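# Stand the loose plate upright in the dish rack

## Task

Take the plate lying flat on the counter and set it standing upright in a free slot of the dish rack. The plate already in the rack must still stand upright in its slot, and the placed plate must end up still. Neither plate may be jammed down below the rack's rails. The rack must finish resting on all four of its feet, with the counter bearing its weight. The placed plate's weight must be carried by the rack, not by the robot. The attempt fails if the plate ever drops, or slides down in the gripper, by more than a few millimetres, or if anything is pushed or knocked off the table. Something may now and then briefly nudge loose objects.

## Robot and tools

Robot: one arm with six revolute joints and a two-finger parallel gripper. Cameras: cam_head_left, cam_head_right, cam_low (all 896x504) and cam_wrist (896x504), listed in that order in results.

Scene frame: origin on the table surface directly beneath the arm's base, +z up, +y to the left when looking along +x. The base itself may sit slightly tilted. Reported hand positions are in metres in this frame, orientation as a wxyz quaternion, and velocities in m/s and rad/s. The reported hand position can be off, more so at long reach.

Gripper: fingers point along the gripper's +z axis and move apart along its y axis. end_effector_position is the spot between the pads when closed, roughly 2 cm short of the fingertips; closing pushes the tips about 10 mm further along +z.

Tool execute_actions. Argument "actions" is a list holding zero or one item; optional "pictures" (boolean) controls whether images come back (default: yes).
- Empty list: no command, just returns the current state.
- Motion item: {"rows": [...], "steps": n}. rows holds 1 to 15 rows; steps is 1 to 15 (default 15), each step lasting 1/30 s. Each row drives one step; if rows run out, the final row is held for the remaining steps.
- Wait item: {"steps": n} with n up to 300 and no rows; it returns once that many steps have elapsed since the previous result (time spent composing the reply counts toward this).
A refused call sends nothing to the robot.

Each row is seven plain numbers for the single arm, in this order: waist, shoulder, elbow, forearm roll, wrist pitch, wrist roll (absolute joint target angles in radians, the same values the Joint positions line shows), then the gripper opening. Stated joint ranges: waist -6.283 to 6.283, shoulder -2.059 to 2.094, elbow -3.927 to 0.192, forearm roll -6.283 to 6.283, wrist pitch -1.693 to 3.142, wrist roll -6.283 to 6.283. A target more than 0.010 rad beyond a range end, and further out than the joint's current angle, gets the call refused. True ends can differ from the stated ones by up to 0.010 rad either way; a target beyond the real end is clipped to it and the result reports "joint sent to its limit" (possibly about an earlier action still running). Absence of that line does not prove more travel is available.
The opening is an absolute command from -1 (closed) to +1 (fully open, pad gap 0.084 m).

Motion limits: joint targets advance at most 3.14 rad/s, with 0.16 s to accelerate from rest, and joints are slowed together so they arrive at once. Per step, each target is kept within 0.623 rad of the measured angle, and if targets would move the hand over 70 mm from where it is measured, all are scaled back. Large moves therefore need several calls.

Between calls the arm keeps heading for the last row sent, including while you are writing, until it has nearly stopped moving (slow or blocked counts) or a step is HELD; after that only a new action moves it on or presses harder. Fingers still in motion keep opening or closing.

Result lines: Joint positions and Joint velocities list the six joints in order (rad, rad/s), then the pad gap (m, m/s). grip_measured is the measured opening on the same -1..1 scale as the command. "joint command not followed" means the clearance check altered or blocked targets (mounting blocks and posts count as part of the arm). HELD marks steps whose row was partly or wholly not sent. MOTOR HOT appears from 65 °C; at 80 °C an OVER-TEMPERATURE FAULT brakes the arm until it cools. Holding loads heats motors even while idle, and some heat carries into the next scene.

Gripping: to hold something, keep commanding an opening well below grip_measured; the larger the gap, the tighter the squeeze (about 24 N per pad at most for objects up to roughly 6 cm wide). -1 gives full force on parts about 0.5 mm thick or more, less on thinner ones. Resending the read grip_measured still presses lightly on parts up to about 6 cm, weaker on wider ones, which may slip. Fast closing can spike force, sometimes enough to spring the fingers open.

Torque fault: if contact torque reaches a joint's load limit (waist 43.5, shoulder 43.5, elbow 26.1, forearm roll 26.1, wrist pitch 17.4, wrist roll 17.4 N m; held weight counts), the arm halts, backs that joint off slightly, sits for 10 s and drops the rest of the call.

Tool zoom_image: {"camera": name, "region": [x0, y0, x1, y1]} in pixels of that camera's latest full image, origin top-left, region no larger than 504x504. Returns a more detailed crop.

Tool finished_scene: {"scene": current scene number}. Replying with no tool call ends everything.

Avoid: dropping the plate or letting it slide in the grip, slamming or pressing hard against the rack or counter, tipping the rack off its feet, forcing a plate below the rails, leaving the robot propping the plate, and knocking anything off the table. Smooth, economical motion is preferred.

Each tool is called after "Call:" as name(argument=value, ...) on one line, values as JSON.

## Session

Call:
execute_actions(actions=[])

Scene clock: 0.00 s of 4942.00 s.
end_effector_position=(+0.0425, +0.3167, +0.2662) grip_measured=-1.00 end_effector_quat_wxyz=(-0.150, +0.748, -0.408, +0.502) end_effector_velocity=(+0.000, -0.001, -0.000) end_effector_angular_velocity=(-0.001, -0.001, +0.001)
Joint positions: [ 2.083 -0.106 -0.685 -0.767  1.766 -2.639  0.   ]
Joint velocities: [ 0.     0.     0.002 -0.    -0.     0.    -0.   ]

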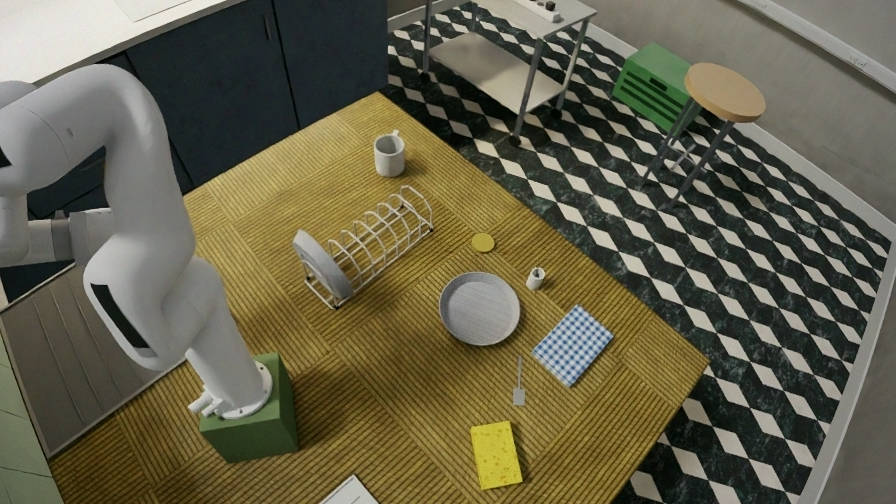

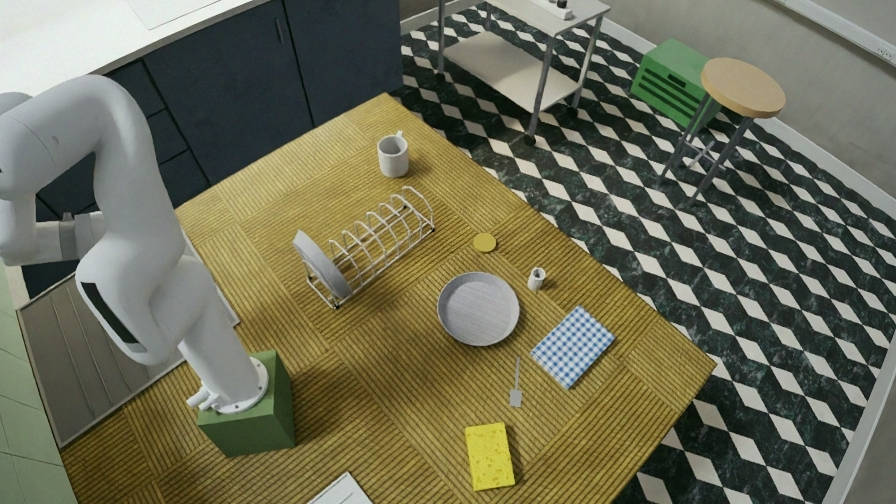

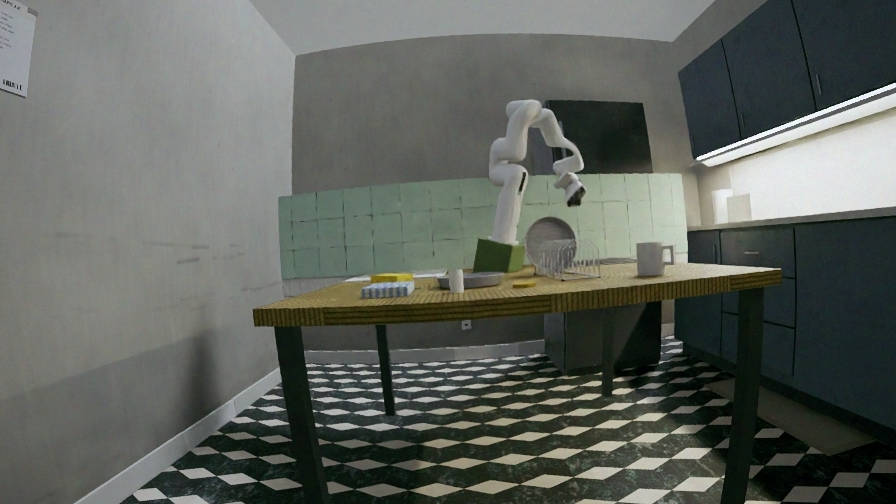

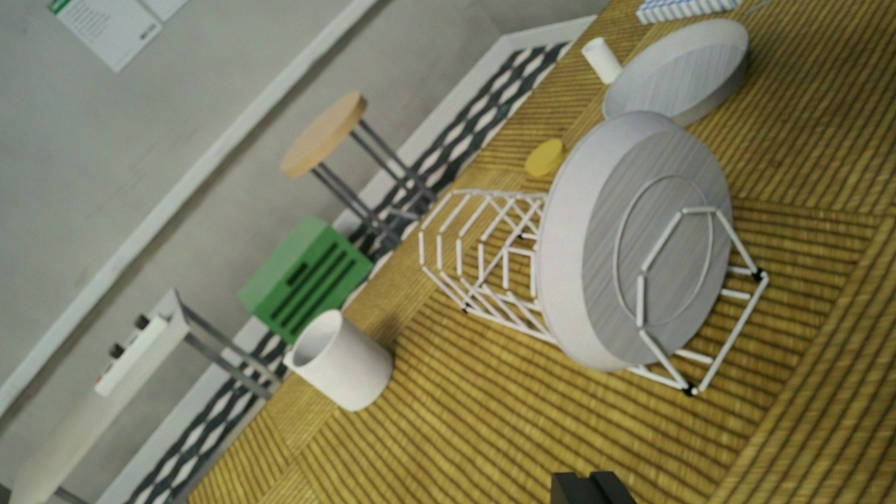

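Call:
execute_actions(actions=[{"rows":[[1.7,-0.15,-1.1,0.3,0.9,-0.6,1]]}], pictures=false)

Call:
execute_actions(actions=[{"steps":25}], pictures=false)

Call:
execute_actions(actions=[{"rows":[[-0.41,-0.15,-0.9,0.4,0.75,-0.35,1]]}], pictures=false)

Call:
execute_actions(actions=[{"steps":45}])

Scene clock: 19.03 s of 4942.00 s.
end_effector_position=(-0.1148, +0.4503, +0.2688) grip_measured=+1.00 end_effector_quat_wxyz=(-0.070, -0.367, +0.923, -0.090) end_effector_velocity=(-0.258, +0.372, +0.214) end_effector_angular_velocity=(+0.622, +1.203, -3.549)
Joint positions: [ 1.796 -0.14  -0.998 -0.072  1.151 -1.926  0.084]
Joint velocities: [-0.409 -0.046 -0.437  1.609 -1.072  2.061  0.   ]
Steps of this call (steps 1 to 90: nothing new was sent; then 15.53 s passed at rest; steps 91 to 105: all 15 steps of this action). Readings (joint positions):
91: [2.083 -0.106 -0.685 -0.767 1.765 -2.639]
92: [2.080 -0.106 -0.688 -0.760 1.758 -2.631]
94: [2.042 -0.109 -0.725 -0.695 1.694 -2.566]
98: [1.915 -0.126 -0.870 -0.464 1.462 -2.336]
105: the state above

Scene clock: 19.87 s of 4942.00 s.
end_effector_position=(-0.1453, +0.5513, +0.3395) grip_measured=+1.00 end_effector_quat_wxyz=(-0.217, +0.426, +0.876, -0.065) end_effector_velocity=(+0.001, +0.002, +0.002) end_effector_angular_velocity=(+0.003, +0.002, -0.006)
Joint positions: [ 1.7   -0.15  -1.1    0.3    0.9   -0.6    0.084]
Joint velocities: [-0.001 -0.001 -0.003  0.002 -0.001  0.003  0.   ]
Steps of this call (steps 1 to 25: the robot went on to your last target). Readings (joint positions):
1: [1.782 -0.141 -1.012 -0.020 1.116 -1.855]
2: [1.770 -0.142 -1.025 0.029 1.083 -1.778]
4: [1.747 -0.145 -1.050 0.118 1.023 -1.605]
8: [1.714 -0.149 -1.085 0.242 0.939 -1.198]
25: the state above

Scene clock: 20.37 s of 4942.00 s.
end_effector_position=(+0.0767, +0.5573, +0.2650) grip_measured=+1.00 end_effector_quat_wxyz=(-0.169, +0.687, +0.705, -0.050) end_effector_velocity=(+0.525, -0.091, -0.112) end_effector_angular_velocity=(-0.248, -0.160, -1.305)
Joint positions: [ 1.246 -0.149 -0.989  0.355  0.817 -0.462  0.084]
Joint velocities: [-1.062 -0.001  0.167  0.085 -0.126  0.21  -0.   ]
Steps of this call (steps 1 to 15: all 15 steps of this action). Readings (joint positions):
1: [1.700 -0.150 -1.100 0.300 0.900 -0.600]
2: [1.695 -0.150 -1.098 0.301 0.898 -0.597]
4: [1.641 -0.151 -1.082 0.311 0.884 -0.574]
8: [1.493 -0.149 -1.038 0.331 0.854 -0.523]
15: the state above

Scene clock: 21.87 s of 4942.00 s.
end_effector_position=(+0.5229, -0.0203, +0.3085) grip_measured=+1.00 end_effector_quat_wxyz=(+0.010, +0.990, -0.050, +0.128) end_effector_velocity=(-0.059, -0.435, +0.102) end_effector_angular_velocity=(-0.107, -0.207, -0.906)
Joint positions: [-0.37  -0.15  -0.901  0.4    0.75  -0.351  0.084]
Joint velocities: [-0.9    0.001  0.023  0.009 -0.023  0.025  0.   ]
Steps of this call (steps 1 to 45: the robot went on to your last target). Readings (joint positions):
1: [1.210 -0.149 -0.983 0.358 0.813 -0.455]
2: [1.175 -0.149 -0.978 0.361 0.809 -0.449]
4: [1.104 -0.149 -0.969 0.365 0.802 -0.437]
8: [0.961 -0.150 -0.954 0.373 0.790 -0.418]
45: the state above

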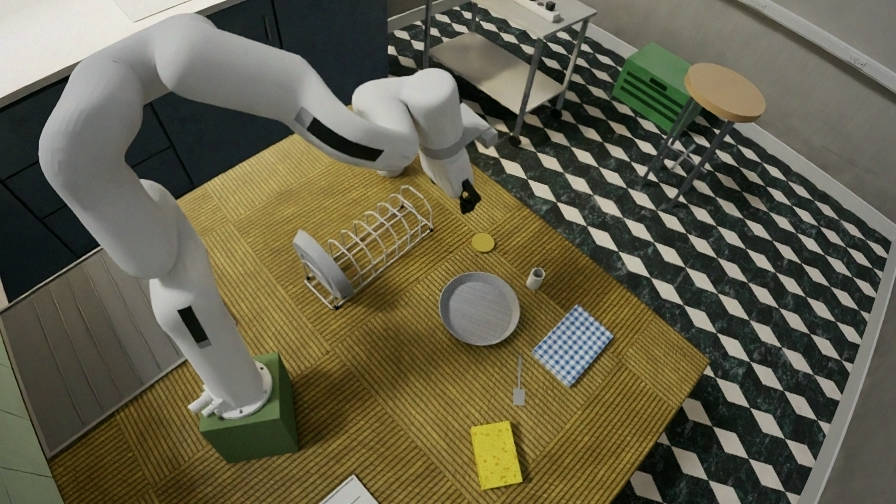

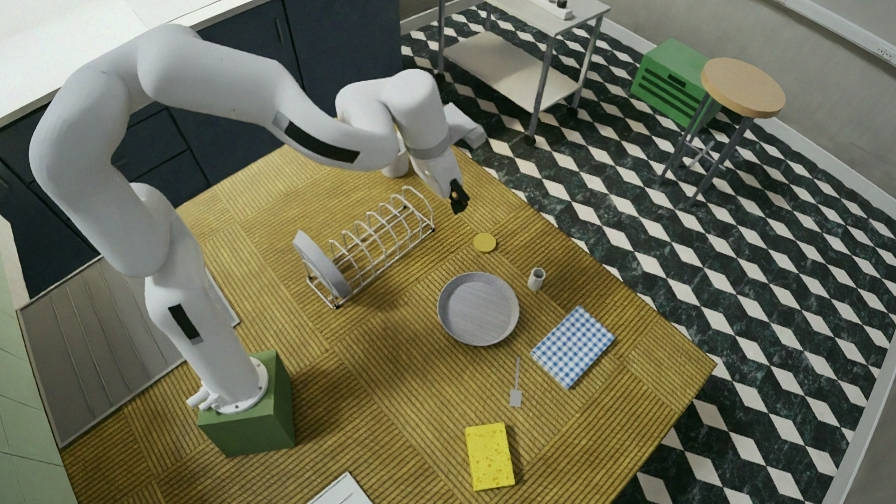

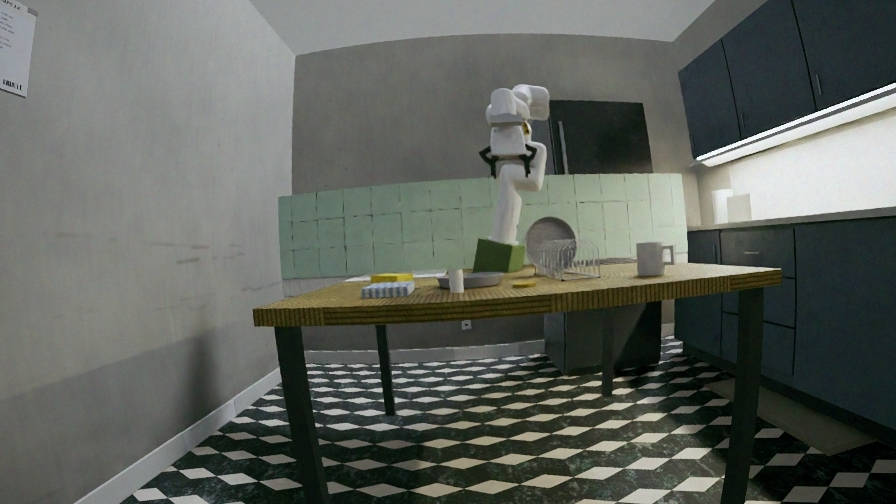

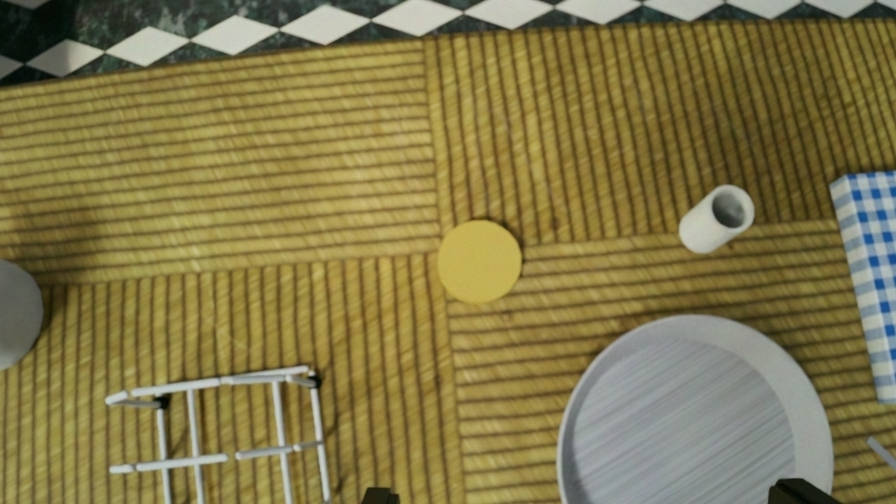

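Call:
zoom_image(camera="cam_low", region=[420,200,620,300])

Call:
zoom_image(camera="cam_head_left", region=[280,170,540,360])

Region (420, 200, 620, 300) of cam_low's 896x504 image, scaled by 2.520, with more detail than that image has.

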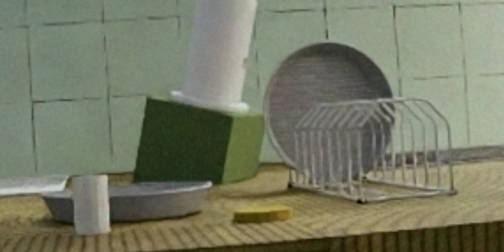

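Region (280, 170, 540, 360) of cam_head_left's 896x504 image, scaled by 1.938, with more detail than that image has; it fills the top 368 rows of this view, and the rest is white.

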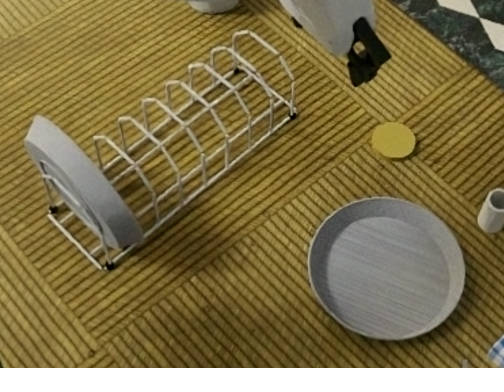

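Call:
execute_actions(actions=[{"rows":[[-0.321,0.195,-0.224,0,-0.524,-1.052,-0.1]]}], pictures=false)

Call:
execute_actions(actions=[{"steps":30}])

Scene clock: 40.30 s of 4942.00 s.
end_effector_position=(+0.3997, -0.0853, +0.1253) grip_measured=-0.11 end_effector_quat_wxyz=(+0.124, +0.969, +0.215, +0.011) end_effector_velocity=(-0.262, -0.043, -0.315) end_effector_angular_velocity=(-0.632, +0.177, +1.862)
Joint positions: [-0.355  0.062 -0.488  0.155  0.228 -0.776  0.039]
Joint velocities: [ 0.146  0.563  1.114 -0.656 -2.084 -1.17   0.   ]
Steps of this call (steps 1 to 30: the robot went on to your last target; steps 31 to 120: nothing new was sent; then 13.93 s passed at rest; steps 121 to 135: all 15 steps of this action). Readings (joint positions):
121: [-0.410 -0.150 -0.900 0.400 0.750 -0.350]
122: [-0.409 -0.148 -0.896 0.396 0.742 -0.357]
124: [-0.402 -0.124 -0.852 0.361 0.685 -0.412]
128: [-0.386 -0.056 -0.721 0.290 0.563 -0.534]
135: the state above

Scene clock: 41.30 s of 4942.00 s.
end_effector_position=(+0.3859, -0.0699, +0.1084) grip_measured=-0.11 end_effector_quat_wxyz=(+0.231, +0.861, +0.438, +0.118) end_effector_velocity=(-0.000, -0.000, -0.000) end_effector_angular_velocity=(-0.000, -0.000, -0.000)
Joint positions: [-0.321  0.195 -0.224  0.    -0.524 -1.052  0.039]
Joint velocities: [-0.     0.     0.    -0.    -0.001  0.     0.   ]
Steps of this call (steps 1 to 30: the robot went on to your last target). Readings (joint positions):
1: [-0.350 0.082 -0.450 0.132 0.152 -0.816]
2: [-0.345 0.103 -0.409 0.108 0.061 -0.859]
4: [-0.335 0.142 -0.329 0.063 -0.138 -0.938]
8: [-0.323 0.188 -0.238 0.009 -0.461 -1.035]
30: the state above
The arm was judged still, so your last target was given up. Only a new action makes it travel on or press farther. Fingers that are still opening or closing keep moving.

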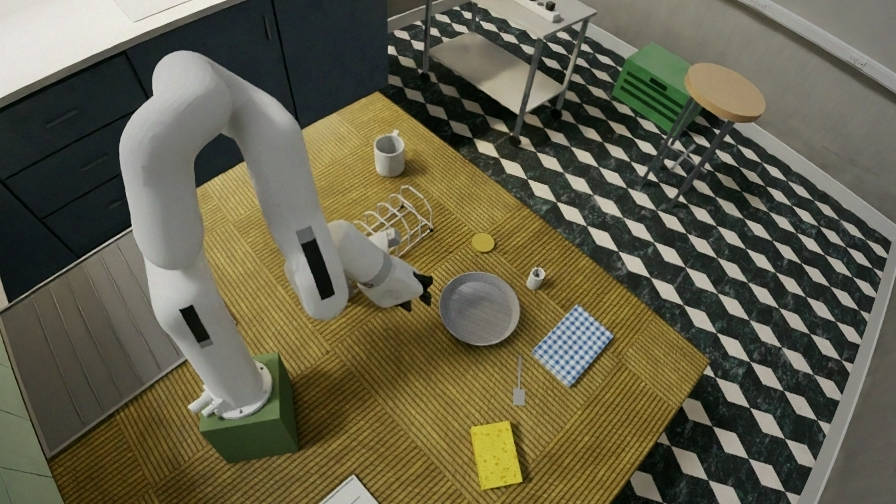

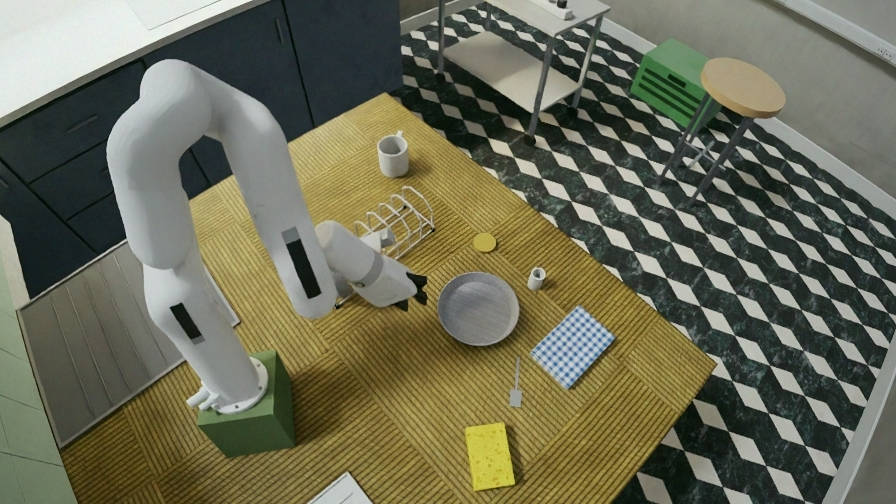

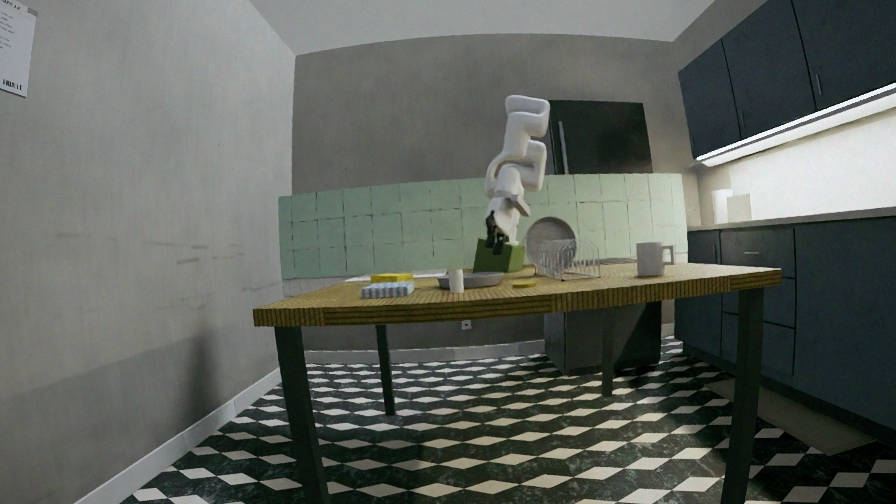

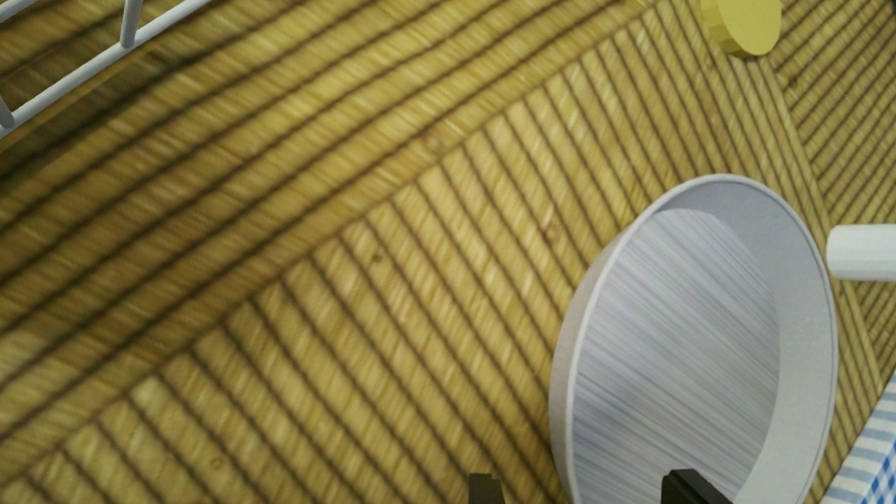

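Call:
execute_actions(actions=[{"rows":[[-0.321,0.25,-0.26,0,-0.543,-1.052,-0.1],[-0.321,0.30,-0.29,0,-0.563,-1.052,-0.1],[-0.321,0.35,-0.32,0,-0.583,-1.052,-0.1],[-0.321,0.40,-0.352,0,-0.601,-1.052,-0.1],[-0.321,0.44,-0.378,0,-0.615,-1.052,-0.1],[-0.321,0.48,-0.405,0,-0.628,-1.052,-0.1],[-0.321,0.51,-0.427,0,-0.636,-1.052,-0.1],[-0.321,0.54,-0.449,0,-0.644,-1.052,-0.1],[-0.321,0.565,-0.467,0,-0.651,-1.052,-0.1],[-0.321,0.585,-0.482,0,-0.656,-1.052,-0.1],[-0.321,0.6,-0.494,0,-0.659,-1.052,-0.1],[-0.321,0.618,-0.508,0,-0.663,-1.052,-0.1]]}], pictures=false)

Call:
execute_actions(actions=[{"steps":8}])

Call:
zoom_image(camera="cam_low", region=[420,200,620,300])

Scene clock: 46.13 s of 4942.00 s.
end_effector_position=(+0.4264, -0.0971, +0.0304) grip_measured=-0.11 end_effector_quat_wxyz=(+0.230, +0.861, +0.438, +0.117) end_effector_velocity=(+0.020, -0.012, -0.029) end_effector_angular_velocity=(-0.006, -0.030, +0.005)
Joint positions: [-0.321  0.614 -0.503 -0.    -0.661 -1.052  0.039]
Joint velocities: [ 0.     0.159 -0.121  0.003 -0.069 -0.    -0.002]
Steps of this call (steps 1 to 90: nothing new was sent; then 1.33 s passed at rest; steps 91 to 105: all 15 steps of this action). Readings (joint positions):
91: [-0.321 0.195 -0.224 0.000 -0.524 -1.052]
92: [-0.321 0.200 -0.227 0.000 -0.527 -1.052]
94: [-0.321 0.253 -0.261 0.000 -0.547 -1.052]
98: [-0.321 0.430 -0.373 -0.000 -0.610 -1.052]
105: the state above

Scene clock: 46.40 s of 4942.00 s.
end_effector_position=(+0.4282, -0.0974, +0.0305) grip_measured=-0.11 end_effector_quat_wxyz=(+0.231, +0.861, +0.438, +0.118) end_effector_velocity=(-0.000, -0.001, -0.001) end_effector_angular_velocity=(-0.000, +0.001, -0.001)
Joint positions: [-0.321  0.616 -0.508  0.    -0.663 -1.052  0.039]
Joint velocities: [-0.     0.004 -0.002  0.001 -0.001  0.     0.   ]
Steps of this call (steps 1 to 8: the robot went on to your last target). Readings (joint positions):
1: [-0.321 0.616 -0.506 0.000 -0.663 -1.052]
2: [-0.321 0.616 -0.507 0.000 -0.663 -1.052]
4: [-0.321 0.616 -0.507 0.000 -0.663 -1.052]
8: the state above

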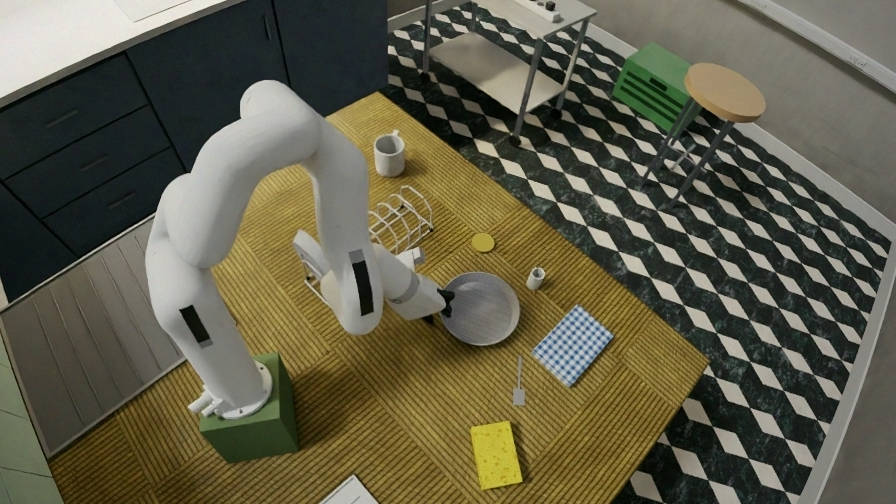

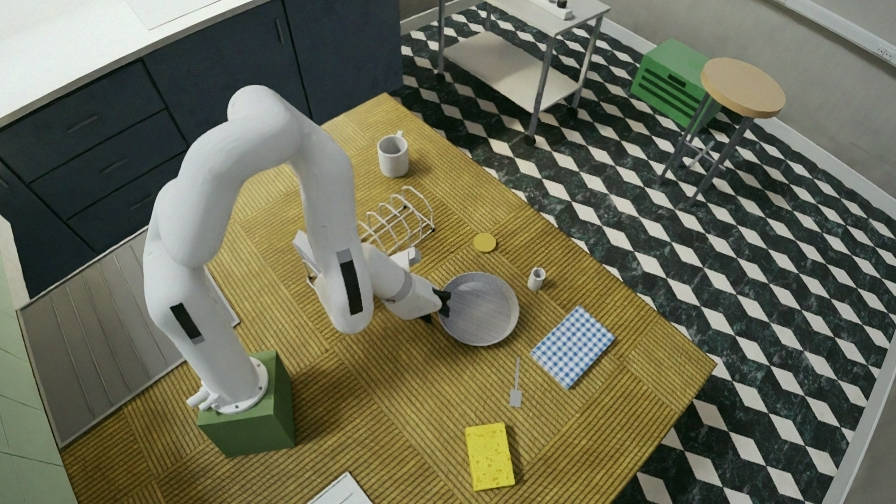

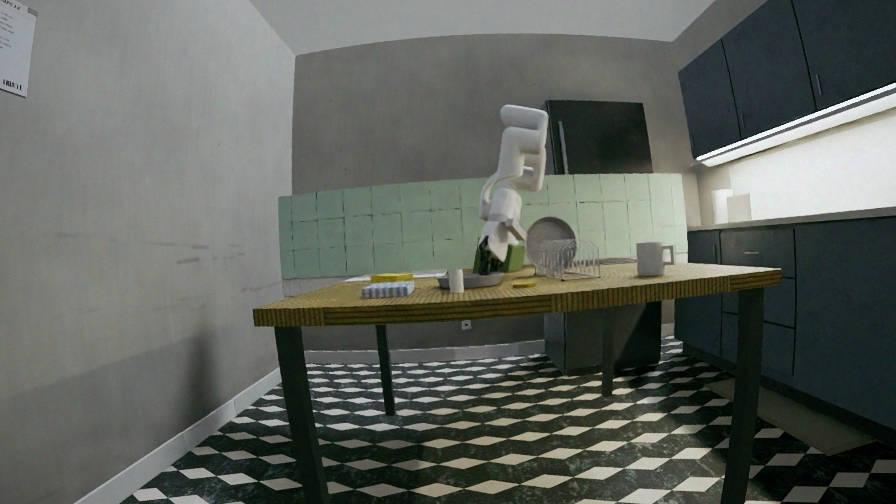

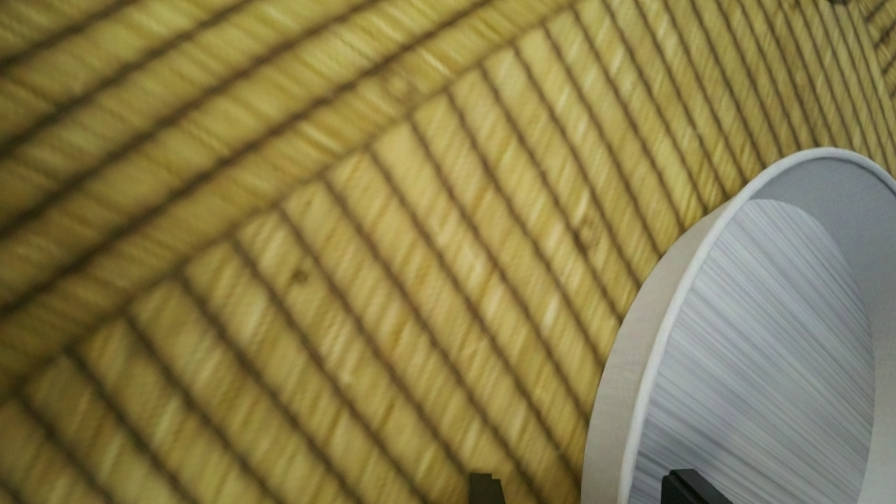

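Region (420, 200, 620, 300) of cam_low's 896x504 image, scaled by 2.520, with more detail than that image has.

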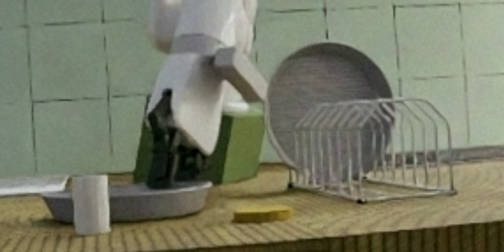

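Call:
execute_actions(actions=[{"rows":[[-0.321,0.614,-0.512,0,-0.655,-1.052,-0.2],[-0.321,0.614,-0.516,0,-0.651,-1.052,-0.3],[-0.321,0.614,-0.52,0,-0.647,-1.052,-0.4],[-0.321,0.615,-0.523,0,-0.645,-1.052,-0.5],[-0.321,0.617,-0.526,0,-0.644,-1.052,-0.55],[-0.321,0.62,-0.529,0,-0.644,-1.052,-0.6],[-0.321,0.625,-0.533,0,-0.645,-1.052,-0.65],[-0.321,0.63,-0.537,0,-0.646,-1.052,-0.7],[-0.321,0.63,-0.537,0,-0.646,-1.052,-0.75],[-0.321,0.63,-0.537,0,-0.646,-1.052,-0.8],[-0.321,0.63,-0.537,0,-0.646,-1.052,-0.85],[-0.321,0.63,-0.537,0,-0.646,-1.052,-0.9],[-0.321,0.63,-0.537,0,-0.646,-1.052,-0.95],[-0.321,0.63,-0.537,0,-0.646,-1.052,-1]]}], pictures=false)

Call:
execute_actions(actions=[{"steps":10}])

Scene clock: 50.07 s of 4942.00 s.
end_effector_position=(+0.4352, -0.0994, +0.0270) grip_measured=-0.94 end_effector_quat_wxyz=(+0.230, +0.861, +0.438, +0.117) end_effector_velocity=(-0.002, +0.001, -0.001) end_effector_angular_velocity=(+0.001, +0.004, +0.002)
Joint positions: [-0.321  0.631 -0.537 -0.    -0.646 -1.052  0.003]
Joint velocities: [ 0.002 -0.001  0.006 -0.001 -0.001 -0.    -0.   ]
Steps of this call (steps 1 to 15: the robot went on to your last target; steps 16 to 95: nothing new was sent; steps 96 to 110: all 15 steps of this action). Readings (joint positions):
96: [-0.321 0.618 -0.508 -0.000 -0.663 -1.052]
97: [-0.321 0.618 -0.508 -0.000 -0.659 -1.052]
99: [-0.321 0.617 -0.513 -0.000 -0.649 -1.052]
103: [-0.321 0.622 -0.528 -0.000 -0.643 -1.052]
110: the state above

Scene clock: 50.40 s of 4942.00 s.
end_effector_position=(+0.4353, -0.0994, +0.0272) grip_measured=-0.94 end_effector_quat_wxyz=(+0.230, +0.861, +0.438, +0.117) end_effector_velocity=(+0.001, +0.000, +0.000) end_effector_angular_velocity=(-0.000, -0.001, +0.001)
Joint positions: [-0.321  0.63  -0.537 -0.    -0.646 -1.052  0.003]
Joint velocities: [ 0.    -0.    -0.001 -0.    -0.    -0.     0.   ]
Steps of this call (steps 1 to 10: the robot went on to your last target). Readings (joint positions):
1: [-0.321 0.630 -0.537 -0.000 -0.646 -1.052]
2: [-0.321 0.630 -0.537 -0.000 -0.646 -1.052]
4: [-0.321 0.630 -0.537 -0.000 -0.646 -1.052]
8: [-0.321 0.630 -0.537 -0.000 -0.646 -1.052]
10: the state above

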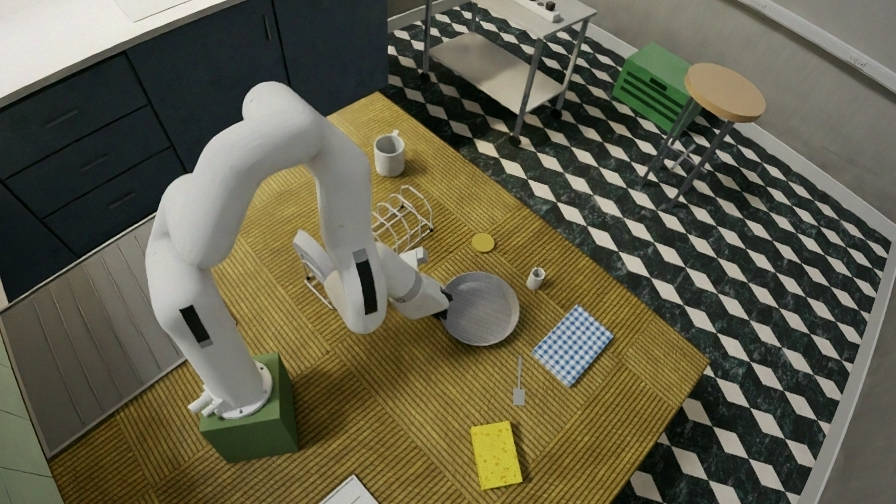

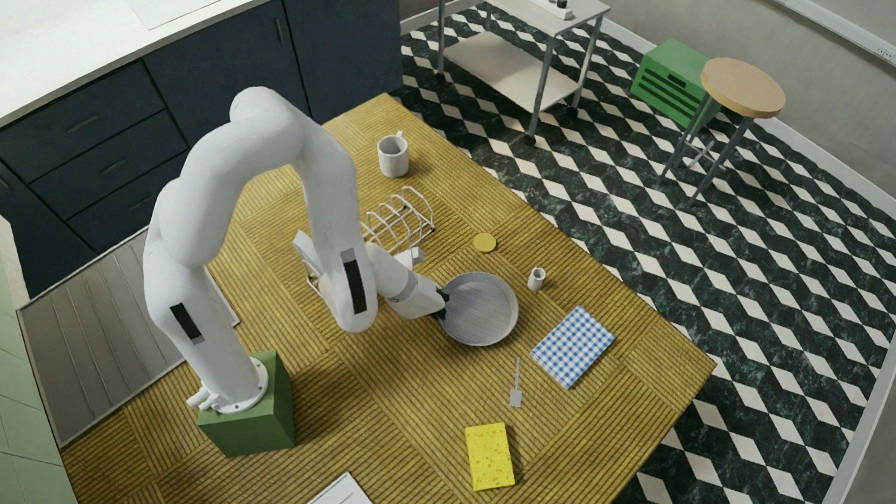

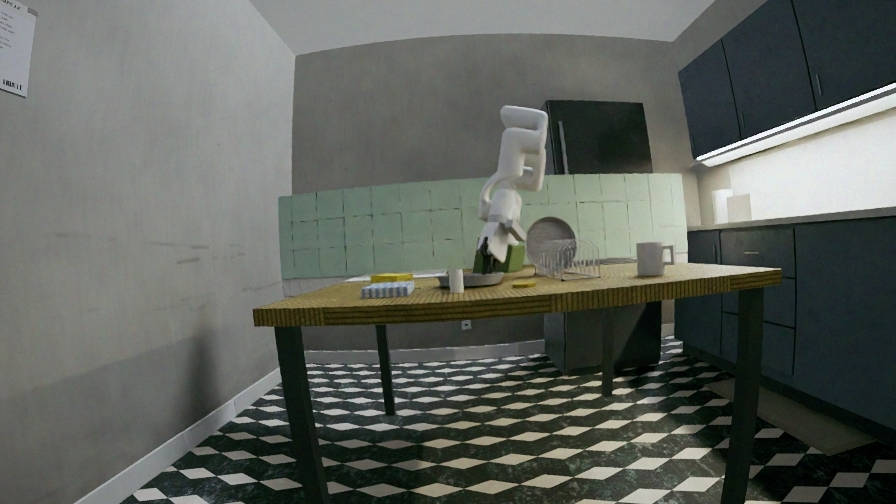

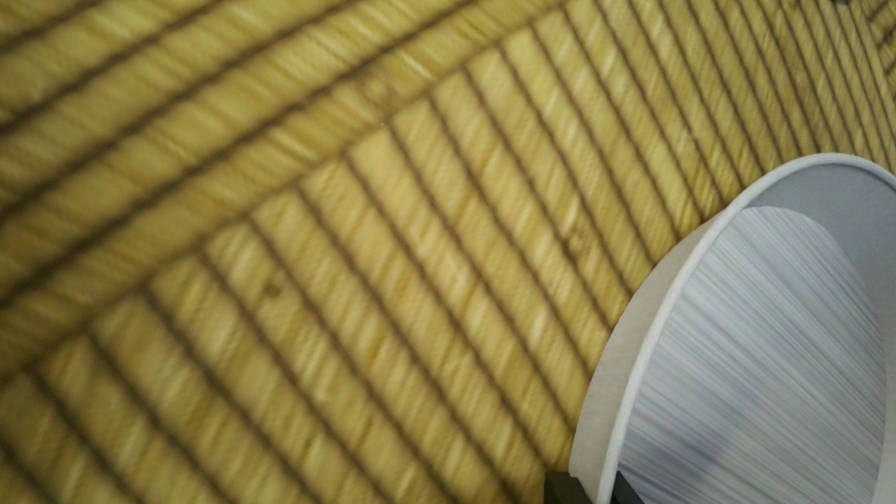

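Call:
execute_actions(actions=[{"rows":[[-0.321,0.627,-0.536,0,-0.644,-1.052,-1],[-0.321,0.623,-0.534,0,-0.642,-1.052,-1],[-0.321,0.618,-0.532,0,-0.639,-1.052,-1],[-0.321,0.612,-0.53,0,-0.635,-1.052,-1],[-0.321,0.606,-0.528,0,-0.631,-1.052,-1],[-0.321,0.6,-0.525,0,-0.628,-1.052,-1],[-0.321,0.593,-0.522,0,-0.624,-1.052,-1],[-0.321,0.586,-0.519,0,-0.62,-1.052,-1],[-0.321,0.579,-0.516,0,-0.616,-1.052,-1],[-0.321,0.572,-0.514,0,-0.611,-1.052,-1],[-0.321,0.566,-0.512,0,-0.607,-1.052,-1],[-0.321,0.56,-0.51,0,-0.603,-1.052,-1]]}])

Call:
zoom_image(camera="cam_low", region=[420,200,620,300])

Scene clock: 53.53 s of 4942.00 s.
end_effector_position=(+0.4388, -0.0958, +0.0434) grip_measured=-0.94 end_effector_quat_wxyz=(+0.231, +0.861, +0.438, +0.118) end_effector_velocity=(+0.006, +0.002, +0.012) end_effector_angular_velocity=(-0.001, -0.006, +0.003)
Joint positions: [-0.321  0.561 -0.511  0.    -0.605 -1.052  0.003]
Joint velocities: [ 0.    -0.045  0.009 -0.001  0.029 -0.    -0.   ]
Steps of this call (steps 1 to 15: the robot went on to your last target; steps 16 to 79: nothing new was sent; steps 80 to 94: all 15 steps of this action). Readings (joint positions):
80: [-0.321 0.630 -0.537 -0.000 -0.646 -1.052]
81: [-0.321 0.629 -0.537 -0.000 -0.645 -1.052]
83: [-0.321 0.624 -0.534 0.000 -0.642 -1.052]
87: [-0.321 0.602 -0.526 -0.000 -0.629 -1.052]
94: the state above

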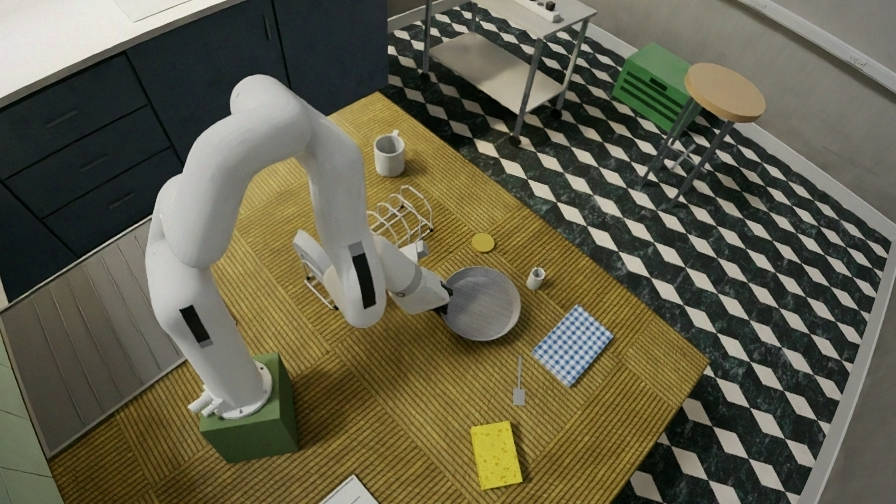

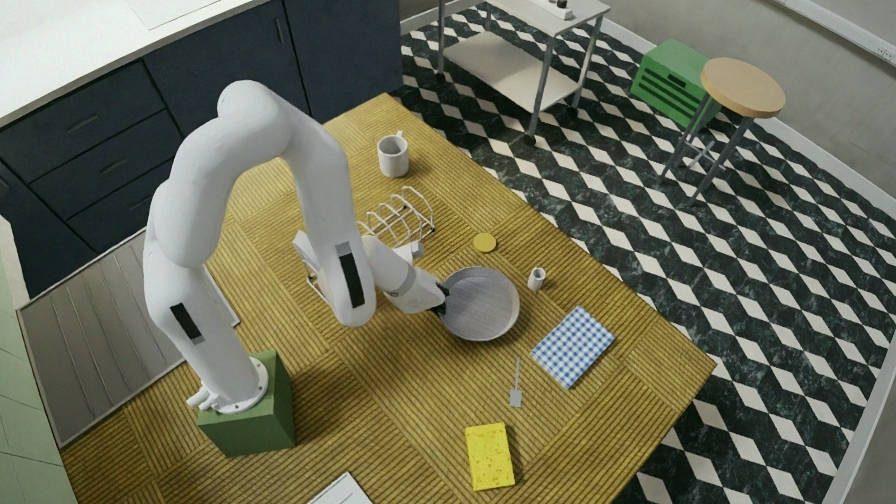

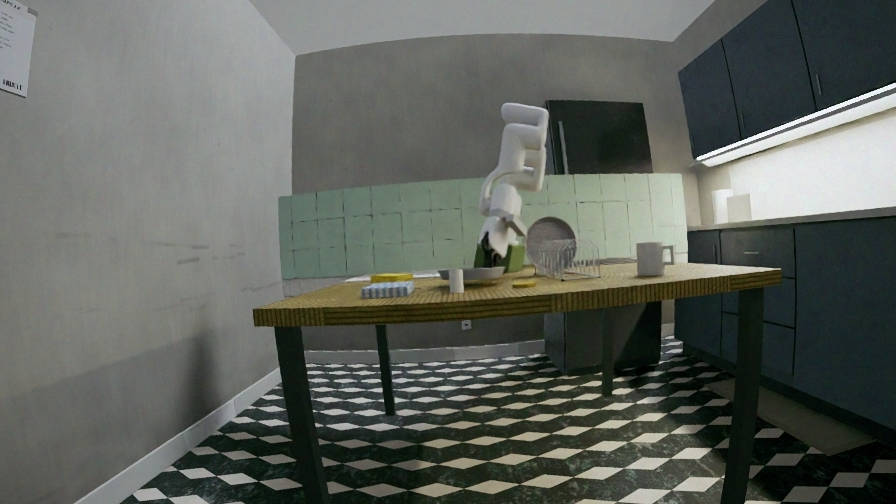

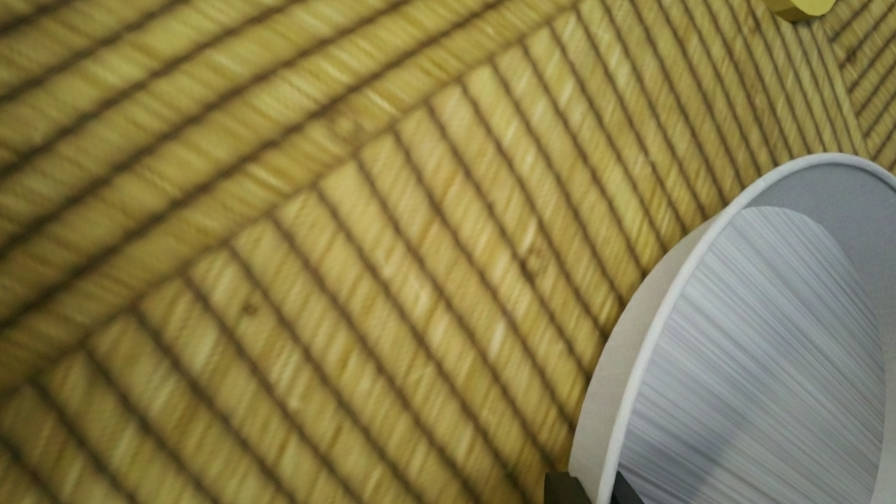

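Region (420, 200, 620, 300) of cam_low's 896x504 image, scaled by 2.520, with more detail than that image has.

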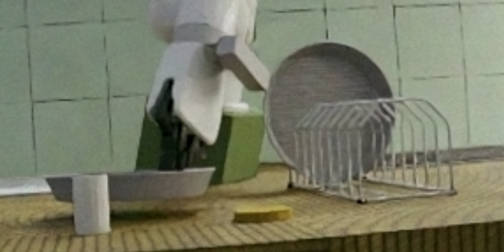

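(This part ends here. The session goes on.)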